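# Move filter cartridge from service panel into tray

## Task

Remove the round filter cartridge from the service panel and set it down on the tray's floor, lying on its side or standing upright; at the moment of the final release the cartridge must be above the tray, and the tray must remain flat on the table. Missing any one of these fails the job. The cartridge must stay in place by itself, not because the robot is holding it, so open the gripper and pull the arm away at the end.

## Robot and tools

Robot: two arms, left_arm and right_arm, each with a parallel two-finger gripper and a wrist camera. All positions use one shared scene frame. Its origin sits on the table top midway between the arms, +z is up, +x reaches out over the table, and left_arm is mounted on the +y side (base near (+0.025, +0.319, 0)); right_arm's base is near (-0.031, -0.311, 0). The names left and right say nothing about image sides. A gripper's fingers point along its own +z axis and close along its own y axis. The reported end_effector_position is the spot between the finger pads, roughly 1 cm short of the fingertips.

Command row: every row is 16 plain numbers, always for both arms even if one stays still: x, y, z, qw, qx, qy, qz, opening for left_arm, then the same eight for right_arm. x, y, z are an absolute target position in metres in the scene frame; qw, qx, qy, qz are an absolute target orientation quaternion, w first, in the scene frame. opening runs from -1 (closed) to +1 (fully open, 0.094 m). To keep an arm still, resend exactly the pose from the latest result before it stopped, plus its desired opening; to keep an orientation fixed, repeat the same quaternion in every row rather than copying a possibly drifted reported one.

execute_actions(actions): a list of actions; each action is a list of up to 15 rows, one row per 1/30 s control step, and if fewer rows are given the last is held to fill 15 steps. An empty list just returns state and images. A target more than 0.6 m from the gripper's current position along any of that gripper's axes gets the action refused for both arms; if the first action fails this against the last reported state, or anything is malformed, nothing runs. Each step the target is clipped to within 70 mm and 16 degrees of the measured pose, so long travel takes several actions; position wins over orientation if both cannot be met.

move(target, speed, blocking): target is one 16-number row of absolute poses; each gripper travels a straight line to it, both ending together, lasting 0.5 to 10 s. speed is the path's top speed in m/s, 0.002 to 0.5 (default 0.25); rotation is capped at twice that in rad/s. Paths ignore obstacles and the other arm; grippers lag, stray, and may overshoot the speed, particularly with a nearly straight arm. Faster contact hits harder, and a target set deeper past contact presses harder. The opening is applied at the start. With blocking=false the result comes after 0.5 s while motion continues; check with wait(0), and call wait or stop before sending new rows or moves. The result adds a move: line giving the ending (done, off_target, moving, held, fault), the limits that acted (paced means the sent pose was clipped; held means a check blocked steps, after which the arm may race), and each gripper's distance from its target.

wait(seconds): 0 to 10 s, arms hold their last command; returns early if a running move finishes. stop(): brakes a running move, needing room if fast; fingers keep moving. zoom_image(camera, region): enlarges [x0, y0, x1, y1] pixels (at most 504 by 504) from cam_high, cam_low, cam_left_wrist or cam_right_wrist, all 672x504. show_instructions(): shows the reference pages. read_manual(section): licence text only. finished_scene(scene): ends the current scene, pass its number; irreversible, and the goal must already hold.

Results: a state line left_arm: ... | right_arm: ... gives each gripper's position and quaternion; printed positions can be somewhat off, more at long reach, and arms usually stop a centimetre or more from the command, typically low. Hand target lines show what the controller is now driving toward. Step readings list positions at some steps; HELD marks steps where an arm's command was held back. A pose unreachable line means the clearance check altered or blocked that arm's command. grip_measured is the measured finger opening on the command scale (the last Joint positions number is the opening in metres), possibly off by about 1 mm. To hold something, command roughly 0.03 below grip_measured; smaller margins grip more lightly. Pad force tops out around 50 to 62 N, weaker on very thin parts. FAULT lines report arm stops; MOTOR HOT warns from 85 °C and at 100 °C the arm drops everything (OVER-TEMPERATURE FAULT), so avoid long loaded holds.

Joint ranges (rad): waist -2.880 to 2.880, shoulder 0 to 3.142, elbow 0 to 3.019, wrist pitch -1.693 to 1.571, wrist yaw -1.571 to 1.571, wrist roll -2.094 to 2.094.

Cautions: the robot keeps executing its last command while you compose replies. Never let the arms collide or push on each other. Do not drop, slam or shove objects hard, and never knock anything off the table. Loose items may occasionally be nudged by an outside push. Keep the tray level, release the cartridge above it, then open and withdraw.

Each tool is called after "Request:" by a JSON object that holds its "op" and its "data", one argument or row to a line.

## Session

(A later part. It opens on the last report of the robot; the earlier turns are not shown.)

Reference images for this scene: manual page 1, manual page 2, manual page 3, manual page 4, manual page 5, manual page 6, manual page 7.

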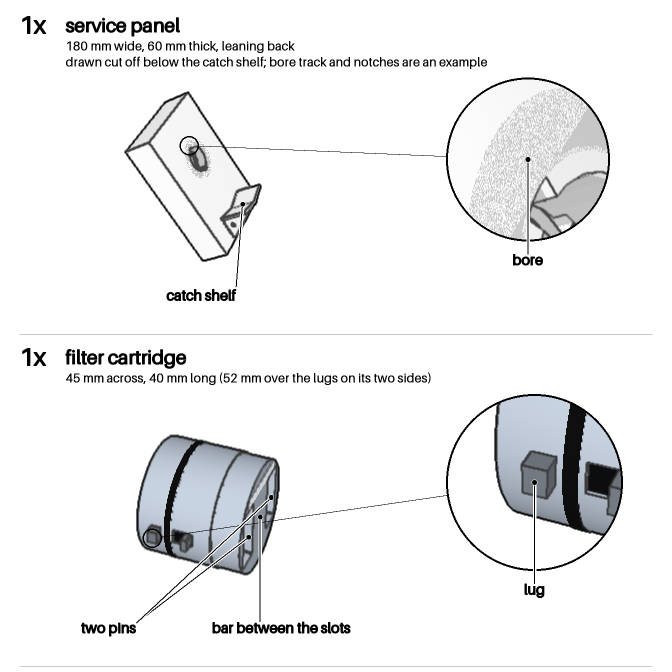

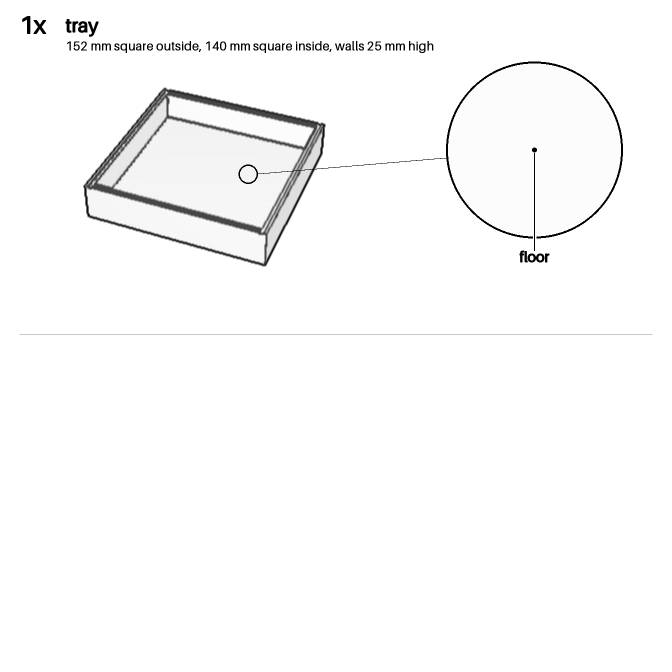

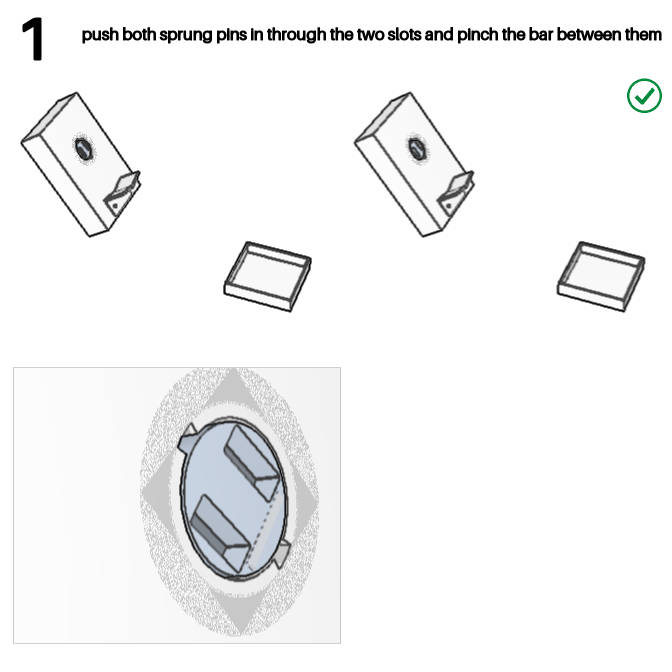

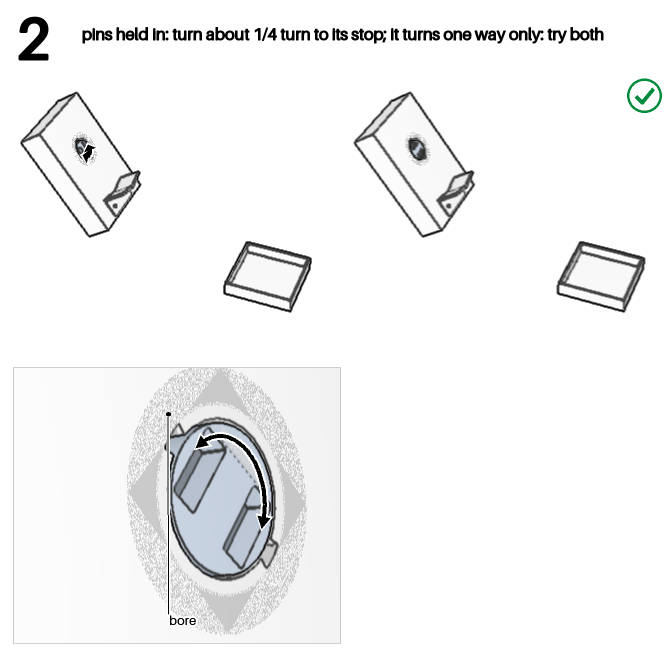

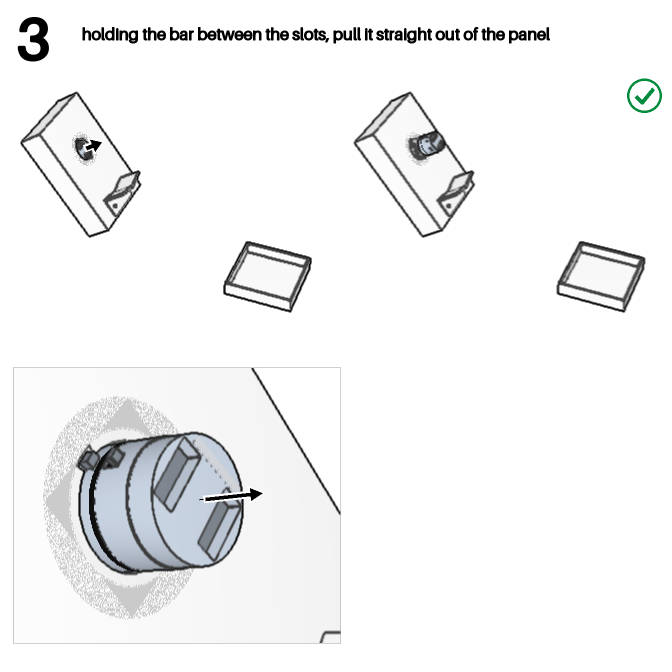

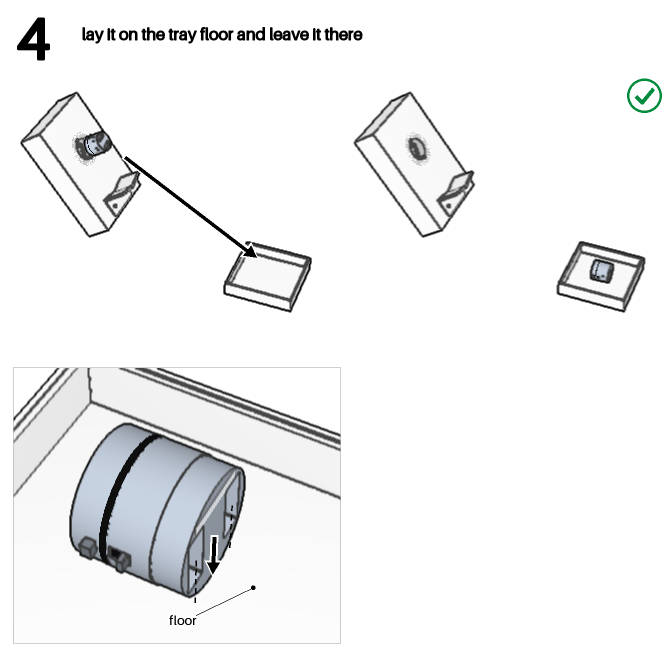

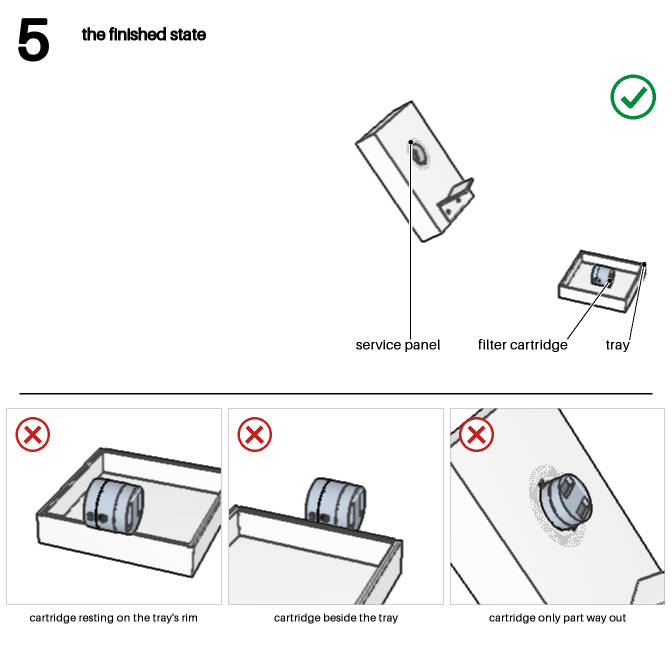

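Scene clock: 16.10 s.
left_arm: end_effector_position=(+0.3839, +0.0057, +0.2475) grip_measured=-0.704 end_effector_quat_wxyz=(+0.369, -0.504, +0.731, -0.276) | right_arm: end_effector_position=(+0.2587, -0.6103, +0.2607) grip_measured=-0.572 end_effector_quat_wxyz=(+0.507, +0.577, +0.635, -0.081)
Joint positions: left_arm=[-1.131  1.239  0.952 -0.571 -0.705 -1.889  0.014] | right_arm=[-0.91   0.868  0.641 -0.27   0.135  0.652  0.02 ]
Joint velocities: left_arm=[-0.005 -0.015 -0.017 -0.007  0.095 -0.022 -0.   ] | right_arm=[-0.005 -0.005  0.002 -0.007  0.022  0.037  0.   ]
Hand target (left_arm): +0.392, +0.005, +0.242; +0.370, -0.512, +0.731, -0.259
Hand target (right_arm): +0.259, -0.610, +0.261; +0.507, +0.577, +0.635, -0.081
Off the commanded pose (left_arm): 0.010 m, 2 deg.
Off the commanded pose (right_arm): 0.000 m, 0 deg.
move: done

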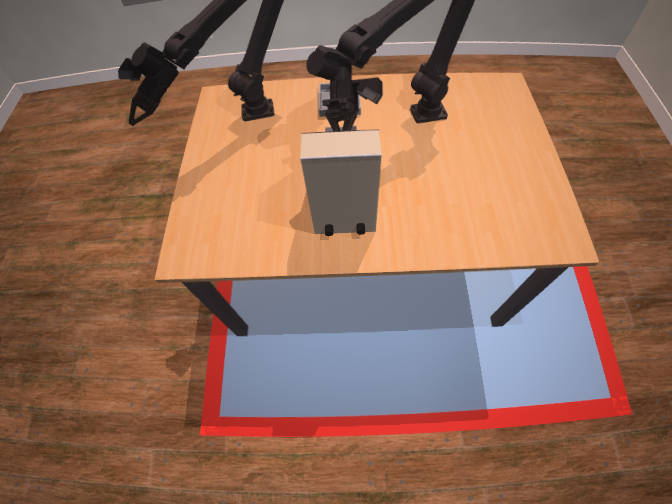

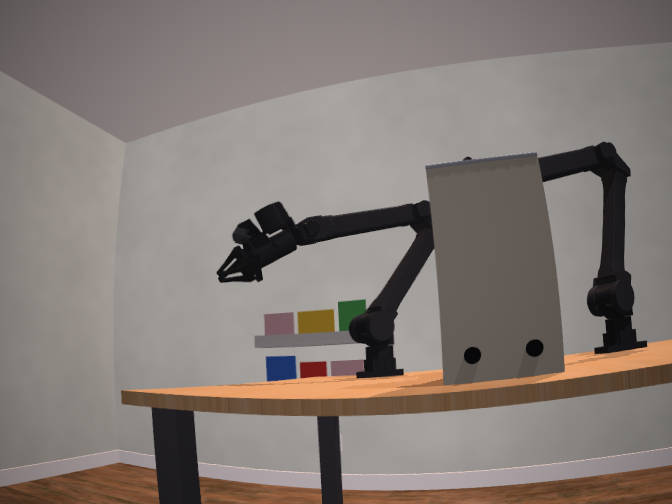

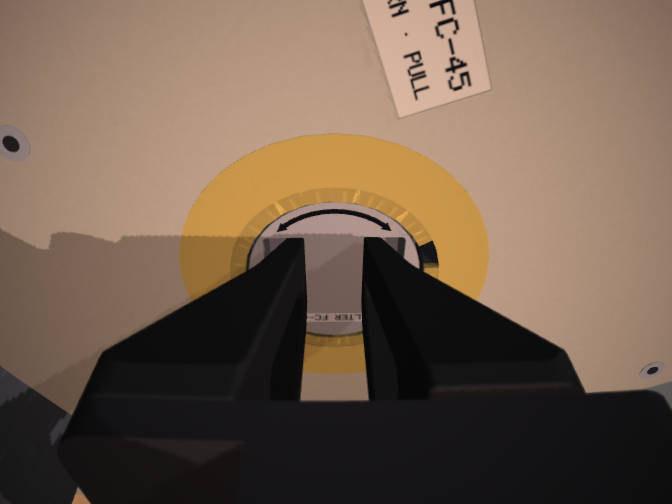

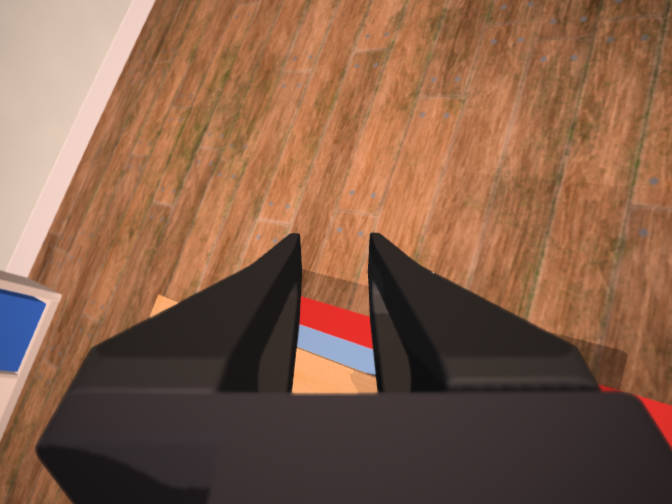

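Request:
{"op": "execute_actions", "data": {
  "actions": [
    [[0.384,0.002,0.258,0.375,-0.508,0.733,-0.262,-0.6,0.2587,-0.6103,0.2607,0.507,0.577,0.635,-0.081,-0.575]]
  ]
}}

Request:
{"op": "move", "data": {
  "target": [0.362,-0.006,0.297,0.37,-0.515,0.727,-0.266,-0.6,0.2587,-0.6103,0.2607,0.507,0.577,0.635,-0.081,-0.575],
  "speed": 0.05
}}

Request:
{"op": "move", "data": {
  "target": [0.355,-0.006,0.305,0.439,0.155,0.881,0.077,-0.575,0.2587,-0.6103,0.2607,0.507,0.577,0.635,-0.081,-0.575],
  "speed": 0.5
}}

Request:
{"op": "move", "data": {
  "target": [0.370,0.0055,0.2475,0.254,0.735,0.510,0.366,-0.575,0.2587,-0.6103,0.2607,0.507,0.577,0.635,-0.081,-0.575],
  "speed": 0.5
}}

Scene clock: 17.23 s.
left_arm: end_effector_position=(+0.3798, +0.0073, +0.2492) grip_measured=-0.602 end_effector_quat_wxyz=(+0.373, -0.504, +0.733, -0.264) | right_arm: end_effector_position=(+0.2587, -0.6103, +0.2607) grip_measured=-0.572 end_effector_quat_wxyz=(+0.507, +0.577, +0.635, -0.081)
Joint positions: left_arm=[-1.141  1.239  0.964 -0.614 -0.721 -1.902  0.019] | right_arm=[-0.91   0.868  0.641 -0.27   0.135  0.652  0.02 ]
Joint velocities: left_arm=[-0.005 -0.005  0.002  0.012  0.007 -0.022  0.   ] | right_arm=[ 0.005 -0.024 -0.007 -0.022 -0.022 -0.051  0.   ]
Hand target (left_arm): +0.384, +0.002, +0.258; +0.374, -0.506, +0.731, -0.262
Hand target (right_arm): +0.259, -0.610, +0.261; +0.507, +0.577, +0.635, -0.081
Off the commanded pose (left_arm): 0.011 m, 1 deg.
Off the commanded pose (right_arm): 0.000 m, 0 deg.
Step readings (end_effector_position):
0: left_arm (+0.3839, +0.0057, +0.2475) | right_arm (+0.2587, -0.6103, +0.2607)
1: left_arm (+0.3830, +0.0058, +0.2479) | right_arm (+0.2587, -0.6103, +0.2607)
2: left_arm (+0.3810, +0.0065, +0.2478) | right_arm (+0.2587, -0.6103, +0.2607)
4: left_arm (+0.3800, +0.0070, +0.2488) | right_arm (+0.2587, -0.6103, +0.2607)
8: left_arm (+0.3798, +0.0073, +0.2491) | right_arm (+0.2587, -0.6103, +0.2607)
15: end_effector_position above

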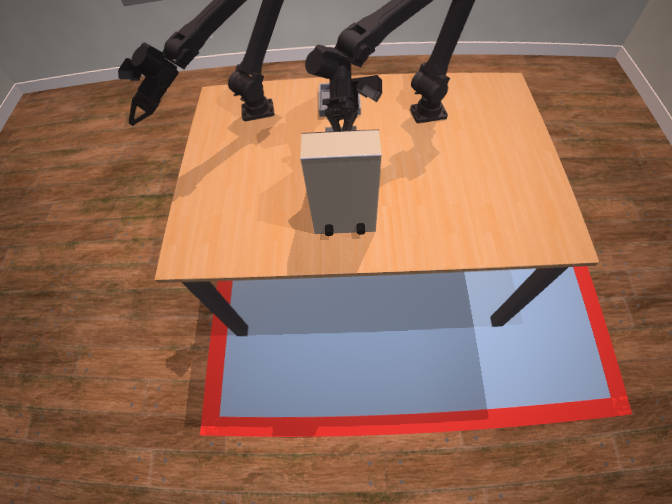

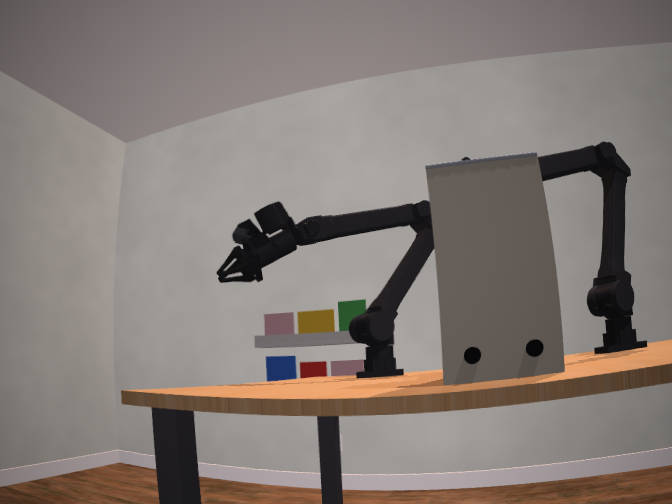

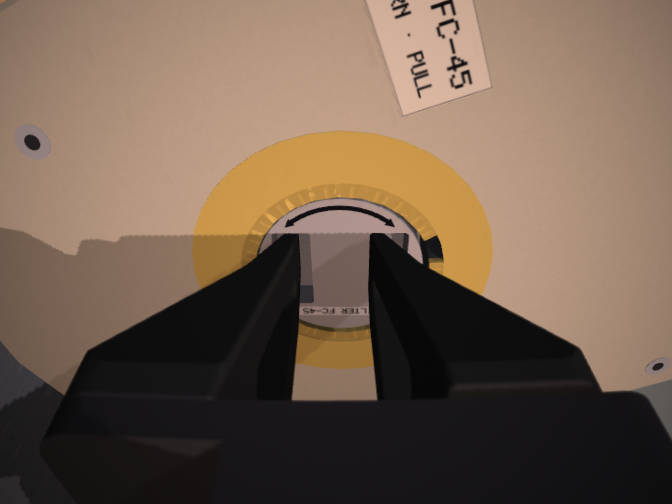

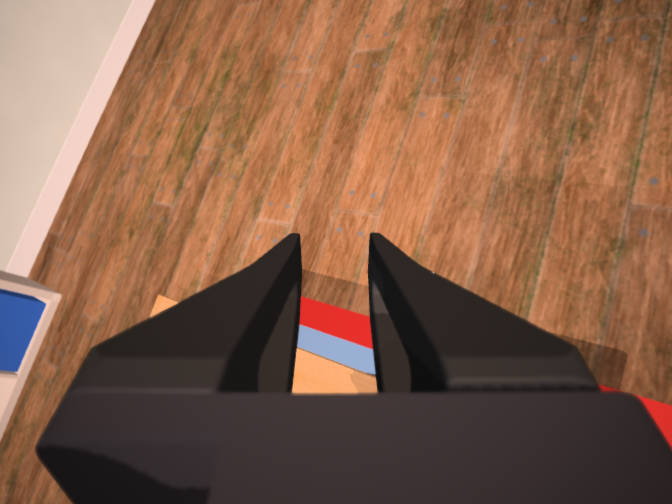

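Scene clock: 18.63 s.
left_arm: end_effector_position=(+0.3577, +0.0066, +0.2678) grip_measured=-0.602 end_effector_quat_wxyz=(+0.372, -0.509, +0.739, -0.241) | right_arm: end_effector_position=(+0.2587, -0.6103, +0.2607) grip_measured=-0.572 end_effector_quat_wxyz=(+0.507, +0.577, +0.635, -0.081)
Joint positions: left_arm=[-1.193  1.224  1.025 -0.791 -0.756 -1.985  0.019] | right_arm=[-0.91   0.868  0.641 -0.27   0.135  0.652  0.02 ]
Joint velocities: left_arm=[ 0.005 -0.005 -0.002 -0.007  0.037 -0.007 -0.   ] | right_arm=[ 0.005 -0.005 -0.012 -0.002 -0.037 -0.007 -0.   ]
Hand target (left_arm): +0.361, -0.005, +0.297; +0.370, -0.514, +0.727, -0.266
Hand target (right_arm): +0.259, -0.610, +0.261; +0.507, +0.577, +0.635, -0.081
Off the commanded pose (left_arm): 0.032 m, 3 deg.
Off the commanded pose (right_arm): 0.000 m, 0 deg.
move: off_target (left_arm)

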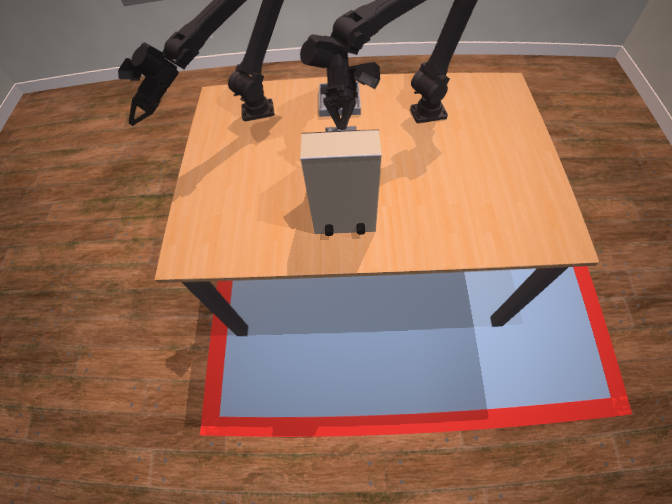

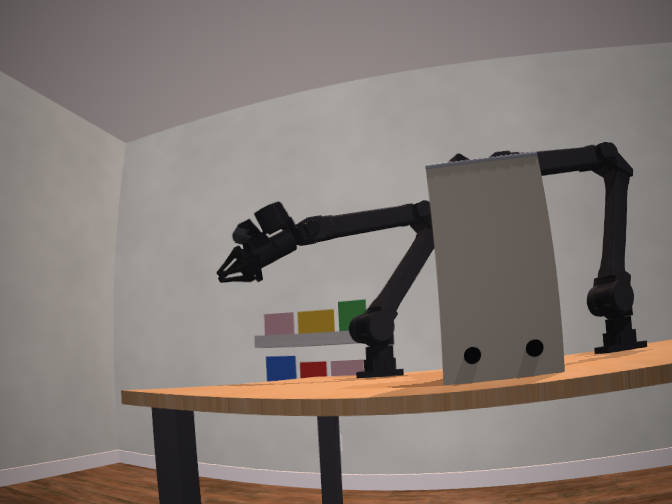

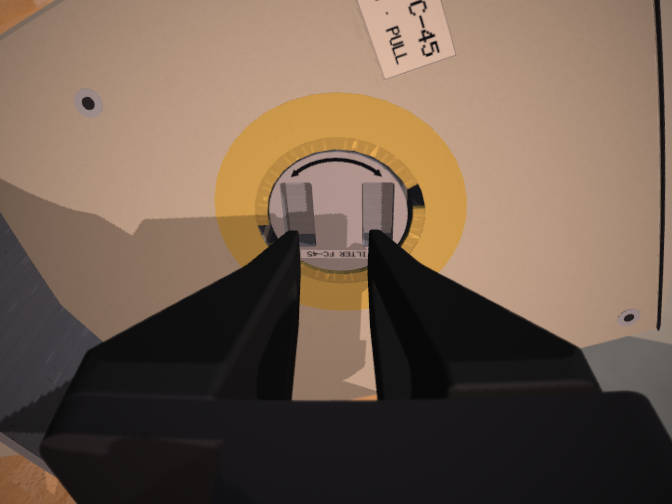

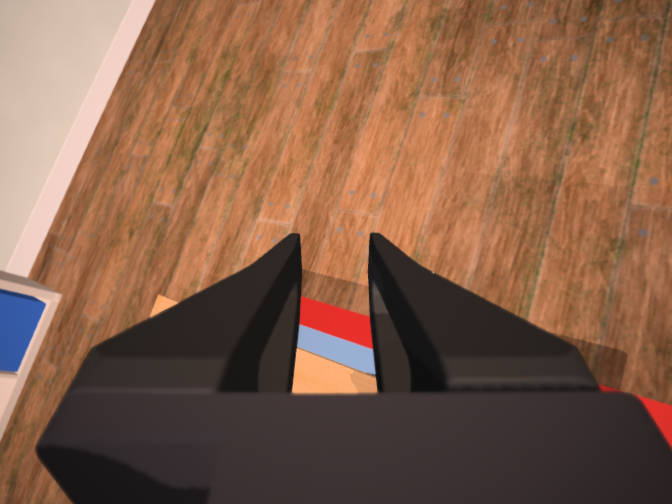

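Scene clock: 20.93 s.
left_arm: end_effector_position=(+0.3507, +0.0072, +0.2746) grip_measured=-0.577 end_effector_quat_wxyz=(+0.424, +0.159, +0.886, +0.098) | right_arm: end_effector_position=(+0.2587, -0.6103, +0.2607) grip_measured=-0.572 end_effector_quat_wxyz=(+0.507, +0.577, +0.635, -0.081)
Joint positions: left_arm=[-1.207  1.224  1.054 -0.864 -0.762 -0.455  0.02 ] | right_arm=[-0.91   0.868  0.641 -0.27   0.135  0.652  0.02 ]
Joint velocities: left_arm=[-0.015 -0.015 -0.007 -0.002  0.022  0.007  0.   ] | right_arm=[-0.005 -0.005 -0.012 -0.002 -0.007 -0.037 -0.   ]
Hand target (left_arm): +0.354, -0.005, +0.305; +0.440, +0.155, +0.881, +0.077
Hand target (right_arm): +0.259, -0.610, +0.261; +0.507, +0.577, +0.635, -0.081
Off the commanded pose (left_arm): 0.033 m, 3 deg.
Off the commanded pose (right_arm): 0.000 m, 0 deg.
move: off_target (left_arm)

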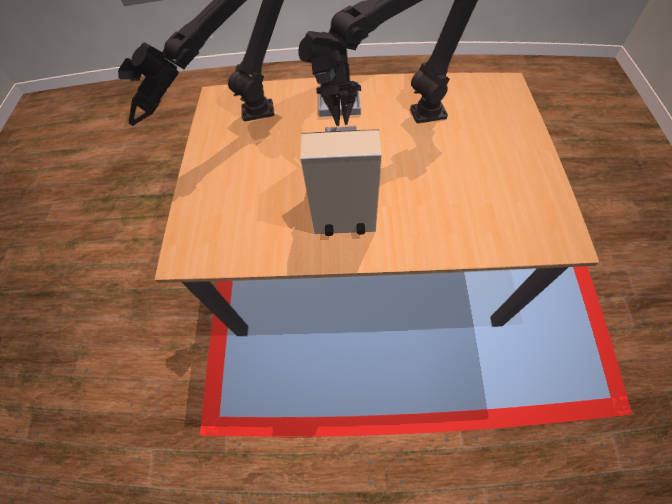

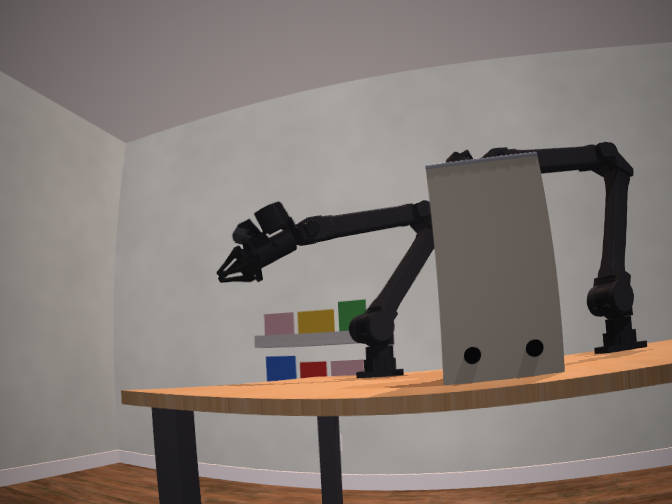

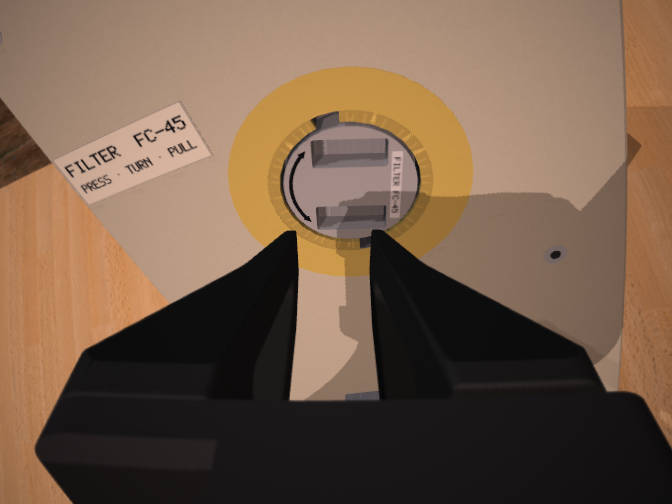

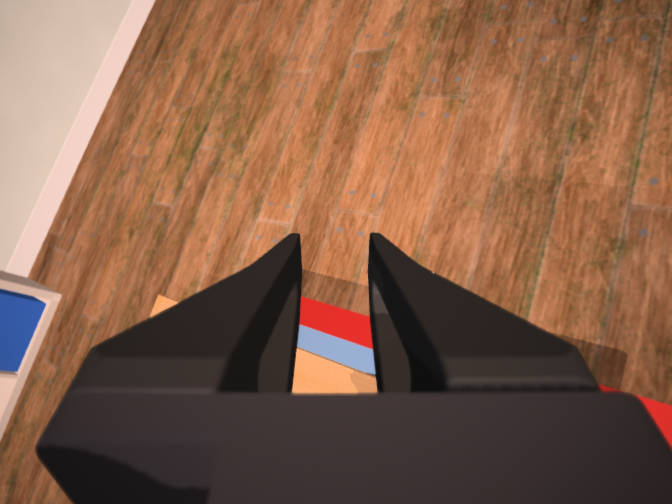

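Scene clock: 23.23 s.
left_arm: end_effector_position=(+0.3679, +0.0025, +0.2598) grip_measured=-0.577 end_effector_quat_wxyz=(+0.263, +0.731, +0.513, +0.366) | right_arm: end_effector_position=(+0.2587, -0.6103, +0.2607) grip_measured=-0.572 end_effector_quat_wxyz=(+0.507, +0.577, +0.635, -0.081)
Joint positions: left_arm=[-1.172  1.23   0.995 -0.69  -0.733  1.178  0.02 ] | right_arm=[-0.91   0.868  0.641 -0.27   0.135  0.652  0.02 ]
Joint velocities: left_arm=[-0.015 -0.015  0.007  0.007 -0.022 -0.007 -0.001] | right_arm=[-0.005  0.005 -0.007 -0.002  0.066 -0.022  0.   ]
Hand target (left_arm): +0.370, +0.006, +0.248; +0.254, +0.735, +0.511, +0.366
Hand target (right_arm): +0.259, -0.610, +0.261; +0.507, +0.577, +0.635, -0.081
Off the commanded pose (left_arm): 0.013 m, 1 deg.
Off the commanded pose (right_arm): 0.000 m, 0 deg.
move: off_target (left_arm)

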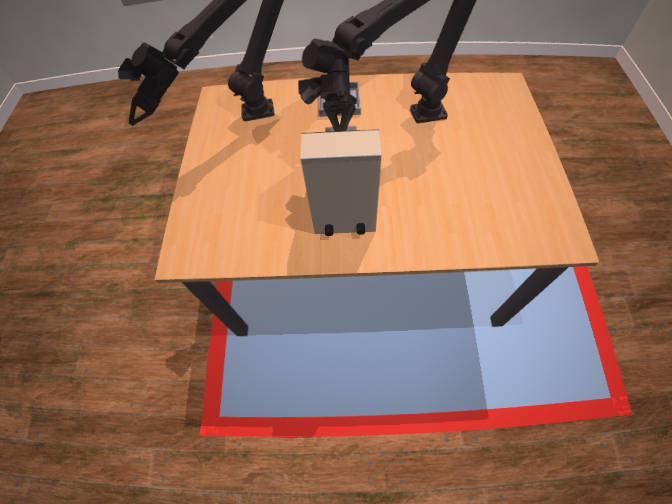

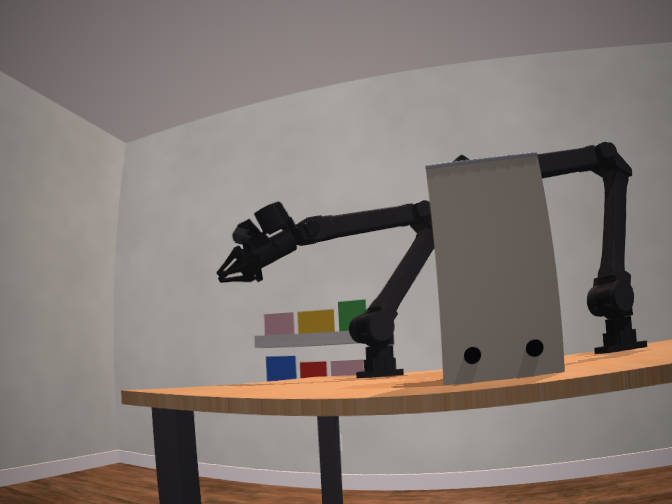

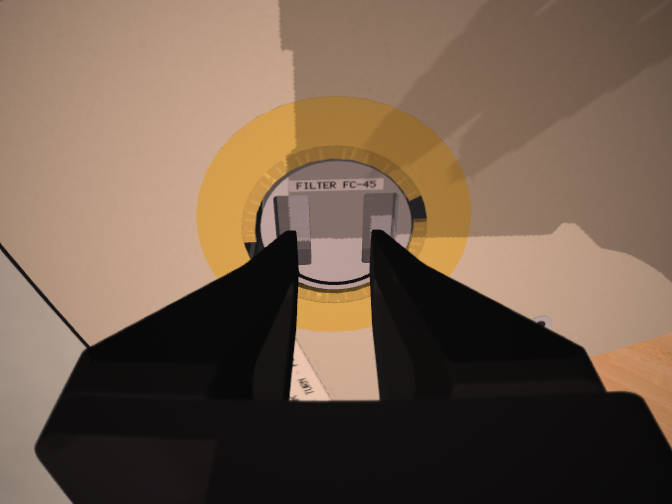

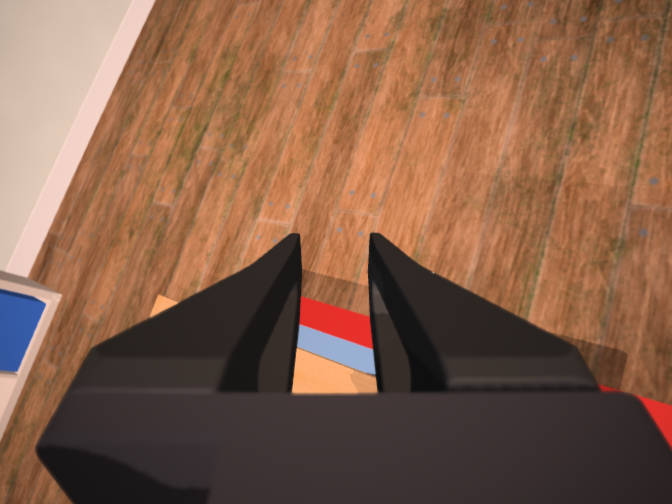

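Request:
{"op": "execute_actions", "data": {
  "actions": [
    [[0.372,0.005,0.244,0.254,0.735,0.510,0.366,-0.575,0.2587,-0.6103,0.2607,0.507,0.577,0.635,-0.081,-0.575],[0.374,0.005,0.242,0.254,0.735,0.510,0.366,-0.575,0.2587,-0.6103,0.2607,0.507,0.577,0.635,-0.081,-0.575]],
    [[0.3765,0.005,0.240,0.254,0.735,0.510,0.366,-0.575,0.2587,-0.6103,0.2607,0.507,0.577,0.635,-0.081,-0.575],[0.379,0.005,0.238,0.254,0.735,0.510,0.366,-0.575,0.2587,-0.6103,0.2607,0.507,0.577,0.635,-0.081,-0.575]],
    [[0.385,0.006,0.233,0.254,0.735,0.510,0.366,-0.59,0.2587,-0.6103,0.2607,0.507,0.577,0.635,-0.081,-0.575]],
    [[0.394,0.008,0.225,0.254,0.735,0.510,0.366,-0.6,0.2587,-0.6103,0.2607,0.507,0.577,0.635,-0.081,-0.575]],
    [[0.401,0.010,0.218,0.254,0.735,0.510,0.366,-0.61,0.2587,-0.6103,0.2607,0.507,0.577,0.635,-0.081,-0.575]]
  ]
}}

Scene clock: 26.33 s.
left_arm: end_effector_position=(+0.3845, +0.0012, +0.2475) grip_measured=-0.608 end_effector_quat_wxyz=(+0.277, +0.732, +0.504, +0.365) | right_arm: end_effector_position=(+0.2587, -0.6103, +0.2607) grip_measured=-0.572 end_effector_quat_wxyz=(+0.507, +0.577, +0.635, -0.081)
Joint positions: left_arm=[-1.134  1.248  0.961 -0.572 -0.698  1.25   0.018] | right_arm=[-0.91   0.868  0.641 -0.27   0.135  0.652  0.02 ]
Joint velocities: left_arm=[ 0.005 -0.005  0.007 -0.002  0.007 -0.007 -0.001] | right_arm=[-0.015 -0.005 -0.012  0.012  0.022  0.007  0.001]
Hand target (left_arm): +0.398, +0.011, +0.219; +0.254, +0.736, +0.511, +0.366
Hand target (right_arm): +0.259, -0.610, +0.261; +0.507, +0.577, +0.635, -0.081
Off the commanded pose (left_arm): 0.035 m, 3 deg.
Off the commanded pose (right_arm): 0.000 m, 0 deg.
Step readings (end_effector_position; steps 1 to 15: 1st action; 16 to 30: 2nd action; 31 to 45: 3rd action; 46 to 60: 4th action; 61 to 75: 5th action):
0: left_arm (+0.3679, +0.0025, +0.2598) | right_arm (+0.2587, -0.6103, +0.2607)
1: left_arm (+0.3680, +0.0023, +0.2596) | right_arm (+0.2587, -0.6103, +0.2607)
2: left_arm (+0.3685, +0.0018, +0.2596) | right_arm (+0.2587, -0.6103, +0.2607)
4: left_arm (+0.3698, +0.0018, +0.2587) | right_arm (+0.2587, -0.6103, +0.2607)
8: left_arm (+0.3717, +0.0032, +0.2568) | right_arm (+0.2587, -0.6103, +0.2607)
15: left_arm (+0.3720, +0.0031, +0.2564) | right_arm (+0.2587, -0.6103, +0.2607)
16: left_arm (+0.3721, +0.0027, +0.2565) | right_arm (+0.2587, -0.6103, +0.2607)
17: left_arm (+0.3727, +0.0020, +0.2565) | right_arm (+0.2587, -0.6103, +0.2607)
19: left_arm (+0.3747, +0.0014, +0.2563) | right_arm (+0.2587, -0.6103, +0.2607)
23: left_arm (+0.3772, +0.0023, +0.2545) | right_arm (+0.2587, -0.6103, +0.2607)
30: left_arm (+0.3775, +0.0022, +0.2541) | right_arm (+0.2587, -0.6103, +0.2607)
31: left_arm (+0.3778, +0.0018, +0.2535) | right_arm (+0.2587, -0.6103, +0.2607)
32: left_arm (+0.3785, +0.0012, +0.2531) | right_arm (+0.2587, -0.6103, +0.2607)
34: left_arm (+0.3805, +0.0025, +0.2510) | right_arm (+0.2587, -0.6103, +0.2607)
38: left_arm (+0.3824, +0.0038, +0.2482) | right_arm (+0.2587, -0.6103, +0.2607)
45: left_arm (+0.3824, +0.0037, +0.2482) | right_arm (+0.2587, -0.6103, +0.2607)
46: left_arm (+0.3828, +0.0031, +0.2481) | right_arm (+0.2587, -0.6103, +0.2607)
47: left_arm (+0.3834, +0.0024, +0.2479) | right_arm (+0.2587, -0.6103, +0.2607)
49: left_arm (+0.3841, +0.0021, +0.2476) | right_arm (+0.2587, -0.6103, +0.2607)
53: left_arm (+0.3842, +0.0019, +0.2478) | right_arm (+0.2587, -0.6103, +0.2607)
60: left_arm (+0.3842, +0.0019, +0.2478) | right_arm (+0.2587, -0.6103, +0.2607)
61: left_arm (+0.3844, +0.0014, +0.2473) | right_arm (+0.2587, -0.6103, +0.2607)
62: left_arm (+0.3844, +0.0011, +0.2475) | right_arm (+0.2587, -0.6103, +0.2607)
64: left_arm (+0.3845, +0.0012, +0.2474) | right_arm (+0.2587, -0.6103, +0.2607)
68: left_arm (+0.3845, +0.0011, +0.2476) | right_arm (+0.2587, -0.6103, +0.2607)
75: end_effector_position above

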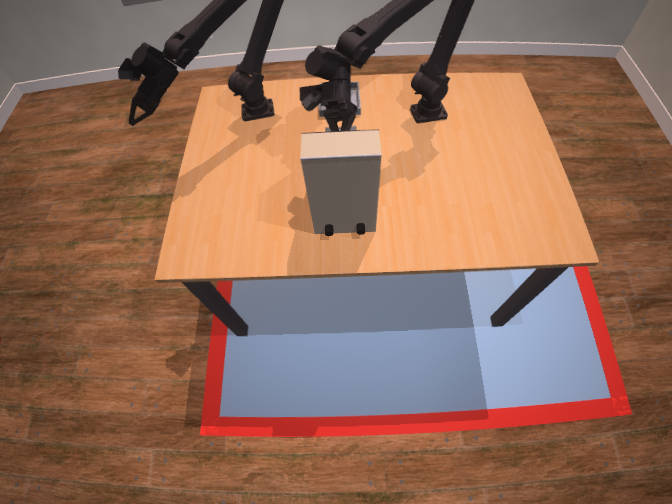

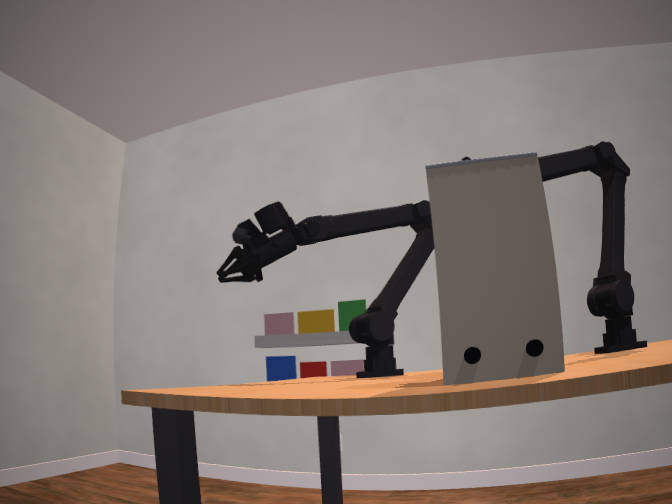

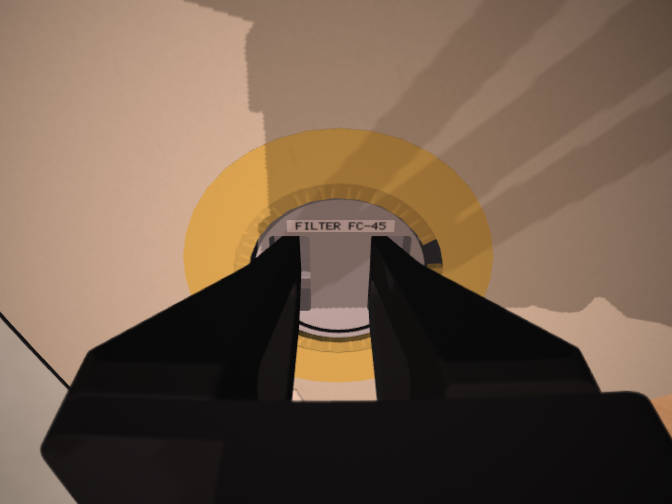

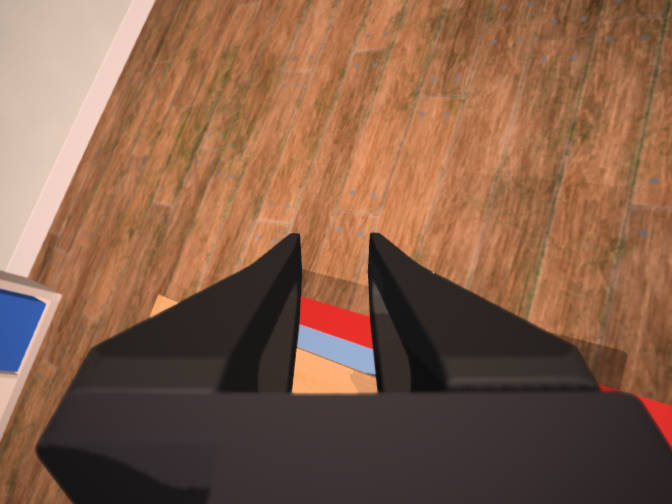

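Request:
{"op": "execute_actions", "data": {
  "actions": [
    [[0.401,0.010,0.218,0.254,0.735,0.510,0.366,-0.75,0.2587,-0.6103,0.2607,0.507,0.577,0.635,-0.081,-0.575]],
    [[0.394,0.005,0.236,0.292,0.682,0.572,0.349,-0.75,0.2587,-0.6103,0.2607,0.507,0.577,0.635,-0.081,-0.575]],
    [[0.389,0.003,0.244,0.322,0.63,0.63,0.322,-0.75,0.2587,-0.6103,0.2607,0.507,0.577,0.635,-0.081,-0.575]]
  ]
}}

Request:
{"op": "move", "data": {
  "target": [0.367,-0.006,0.286,0.322,0.63,0.63,0.322,-0.75,0.2587,-0.6103,0.2607,0.507,0.577,0.635,-0.081,-0.575],
  "speed": 0.03
}}

Scene clock: 28.30 s.
left_arm: end_effector_position=(+0.3834, +0.0019, +0.2471) grip_measured=-0.710 end_effector_quat_wxyz=(+0.332, +0.640, +0.615, +0.320) | right_arm: end_effector_position=(+0.2587, -0.6103, +0.2607) grip_measured=-0.572 end_effector_quat_wxyz=(+0.507, +0.577, +0.635, -0.081)
Joint positions: left_arm=[-1.138  1.247  0.958 -0.572 -0.709  0.924  0.014] | right_arm=[-0.91   0.868  0.641 -0.27   0.135  0.652  0.02 ]
Joint velocities: left_arm=[-0.005  0.005 -0.002  0.002  0.037 -0.037 -0.001] | right_arm=[-0.005 -0.015 -0.002 -0.002  0.051  0.037  0.   ]
Hand target (left_arm): +0.389, +0.003, +0.244; +0.322, +0.630, +0.629, +0.322
Hand target (right_arm): +0.259, -0.610, +0.261; +0.507, +0.577, +0.635, -0.081
Off the commanded pose (left_arm): 0.006 m, 2 deg.
Off the commanded pose (right_arm): 0.000 m, 0 deg.
Step readings (end_effector_position; steps 1 to 15: 1st action; 16 to 30: 2nd action; 31 to 45: 3rd action):
0: left_arm (+0.3845, +0.0012, +0.2475) | right_arm (+0.2587, -0.6103, +0.2607)
1: left_arm (+0.3843, +0.0010, +0.2471) | right_arm (+0.2587, -0.6103, +0.2607)
2: left_arm (+0.3840, +0.0013, +0.2465) | right_arm (+0.2587, -0.6103, +0.2607)
4: left_arm (+0.3840, +0.0013, +0.2465) | right_arm (+0.2587, -0.6103, +0.2607)
8: left_arm (+0.3840, +0.0013, +0.2465) | right_arm (+0.2587, -0.6103, +0.2607)
15: left_arm (+0.3840, +0.0013, +0.2465) | right_arm (+0.2587, -0.6103, +0.2607)
16: left_arm (+0.3839, +0.0017, +0.2472) | right_arm (+0.2587, -0.6103, +0.2607)
17: left_arm (+0.3839, +0.0018, +0.2474) | right_arm (+0.2587, -0.6103, +0.2607)
19: left_arm (+0.3840, +0.0019, +0.2473) | right_arm (+0.2587, -0.6103, +0.2607)
23: left_arm (+0.3840, +0.0019, +0.2474) | right_arm (+0.2587, -0.6103, +0.2607)
30: left_arm (+0.3840, +0.0020, +0.2474) | right_arm (+0.2587, -0.6103, +0.2607)
31: left_arm (+0.3839, +0.0019, +0.2475) | right_arm (+0.2587, -0.6103, +0.2607)
32: left_arm (+0.3836, +0.0018, +0.2477) | right_arm (+0.2587, -0.6103, +0.2607)
34: left_arm (+0.3836, +0.0021, +0.2474) | right_arm (+0.2587, -0.6103, +0.2607)
38: left_arm (+0.3834, +0.0019, +0.2472) | right_arm (+0.2587, -0.6103, +0.2607)
45: end_effector_position above

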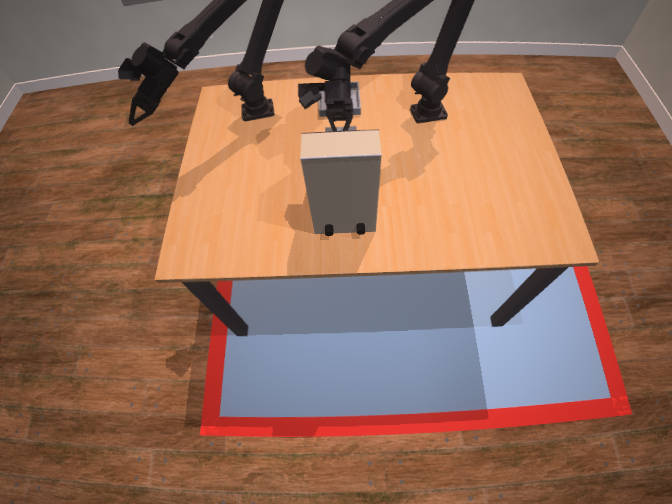

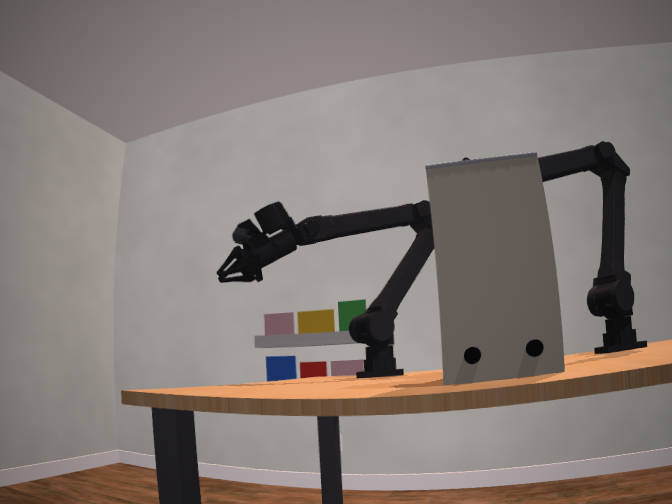

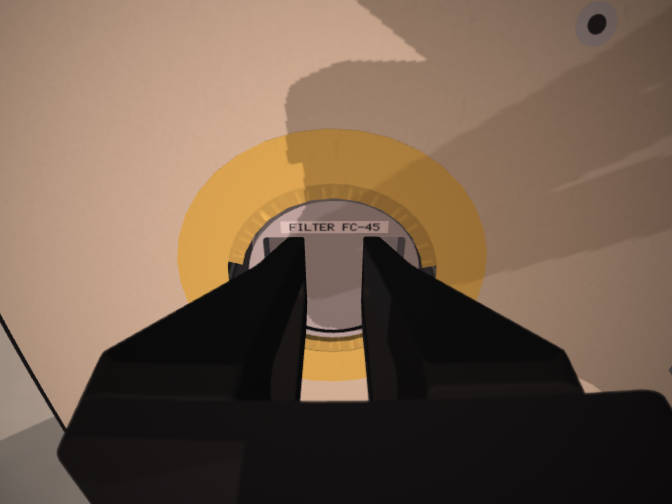

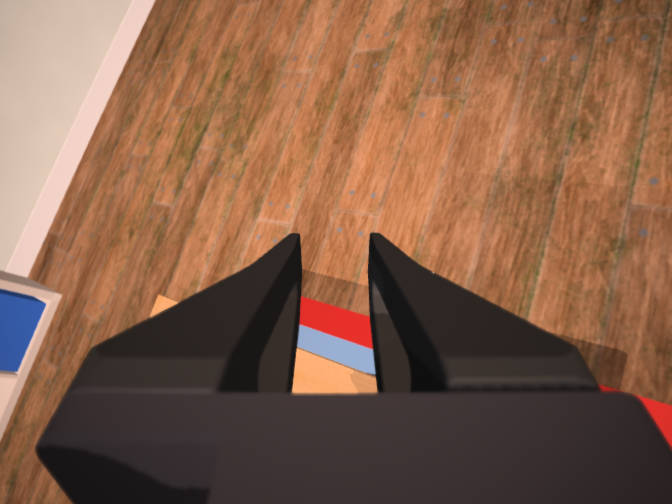

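Scene clock: 29.97 s.
left_arm: end_effector_position=(+0.3641, +0.0004, +0.2621) grip_measured=-0.710 end_effector_quat_wxyz=(+0.308, +0.640, +0.625, +0.323) | right_arm: end_effector_position=(+0.2587, -0.6103, +0.2607) grip_measured=-0.572 end_effector_quat_wxyz=(+0.507, +0.577, +0.635, -0.081)
Joint positions: left_arm=[-1.186  1.242  1.019 -0.742 -0.749  0.83   0.014] | right_arm=[-0.91   0.868  0.641 -0.27   0.135  0.652  0.02 ]
Joint velocities: left_arm=[ 0.005 -0.005 -0.002 -0.002  0.081  0.007 -0.001] | right_arm=[ 0.005 -0.005  0.022  0.007  0.007  0.007  0.001]
Hand target (left_arm): +0.367, -0.006, +0.286; +0.322, +0.630, +0.629, +0.321
Hand target (right_arm): +0.259, -0.610, +0.261; +0.507, +0.577, +0.635, -0.081
Off the commanded pose (left_arm): 0.025 m, 2 deg.
Off the commanded pose (right_arm): 0.000 m, 0 deg.
move: off_target (left_arm)

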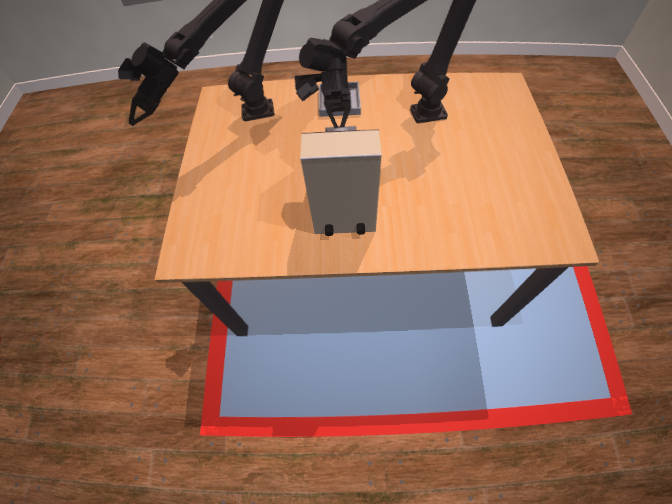

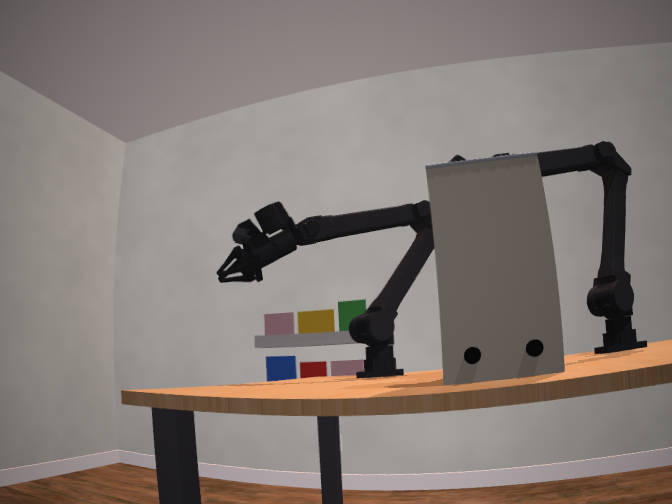

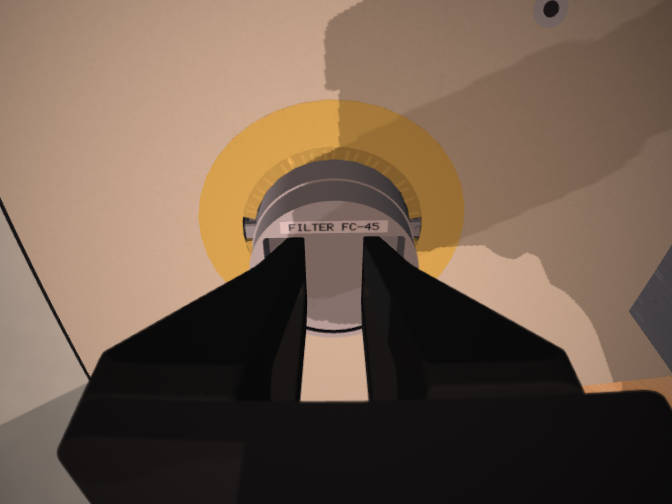

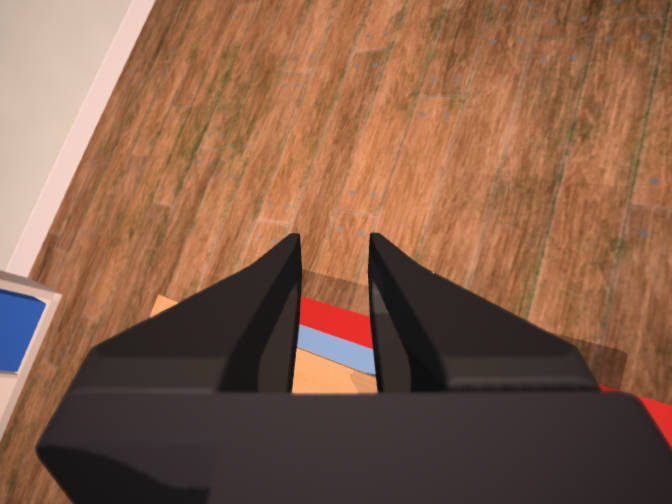

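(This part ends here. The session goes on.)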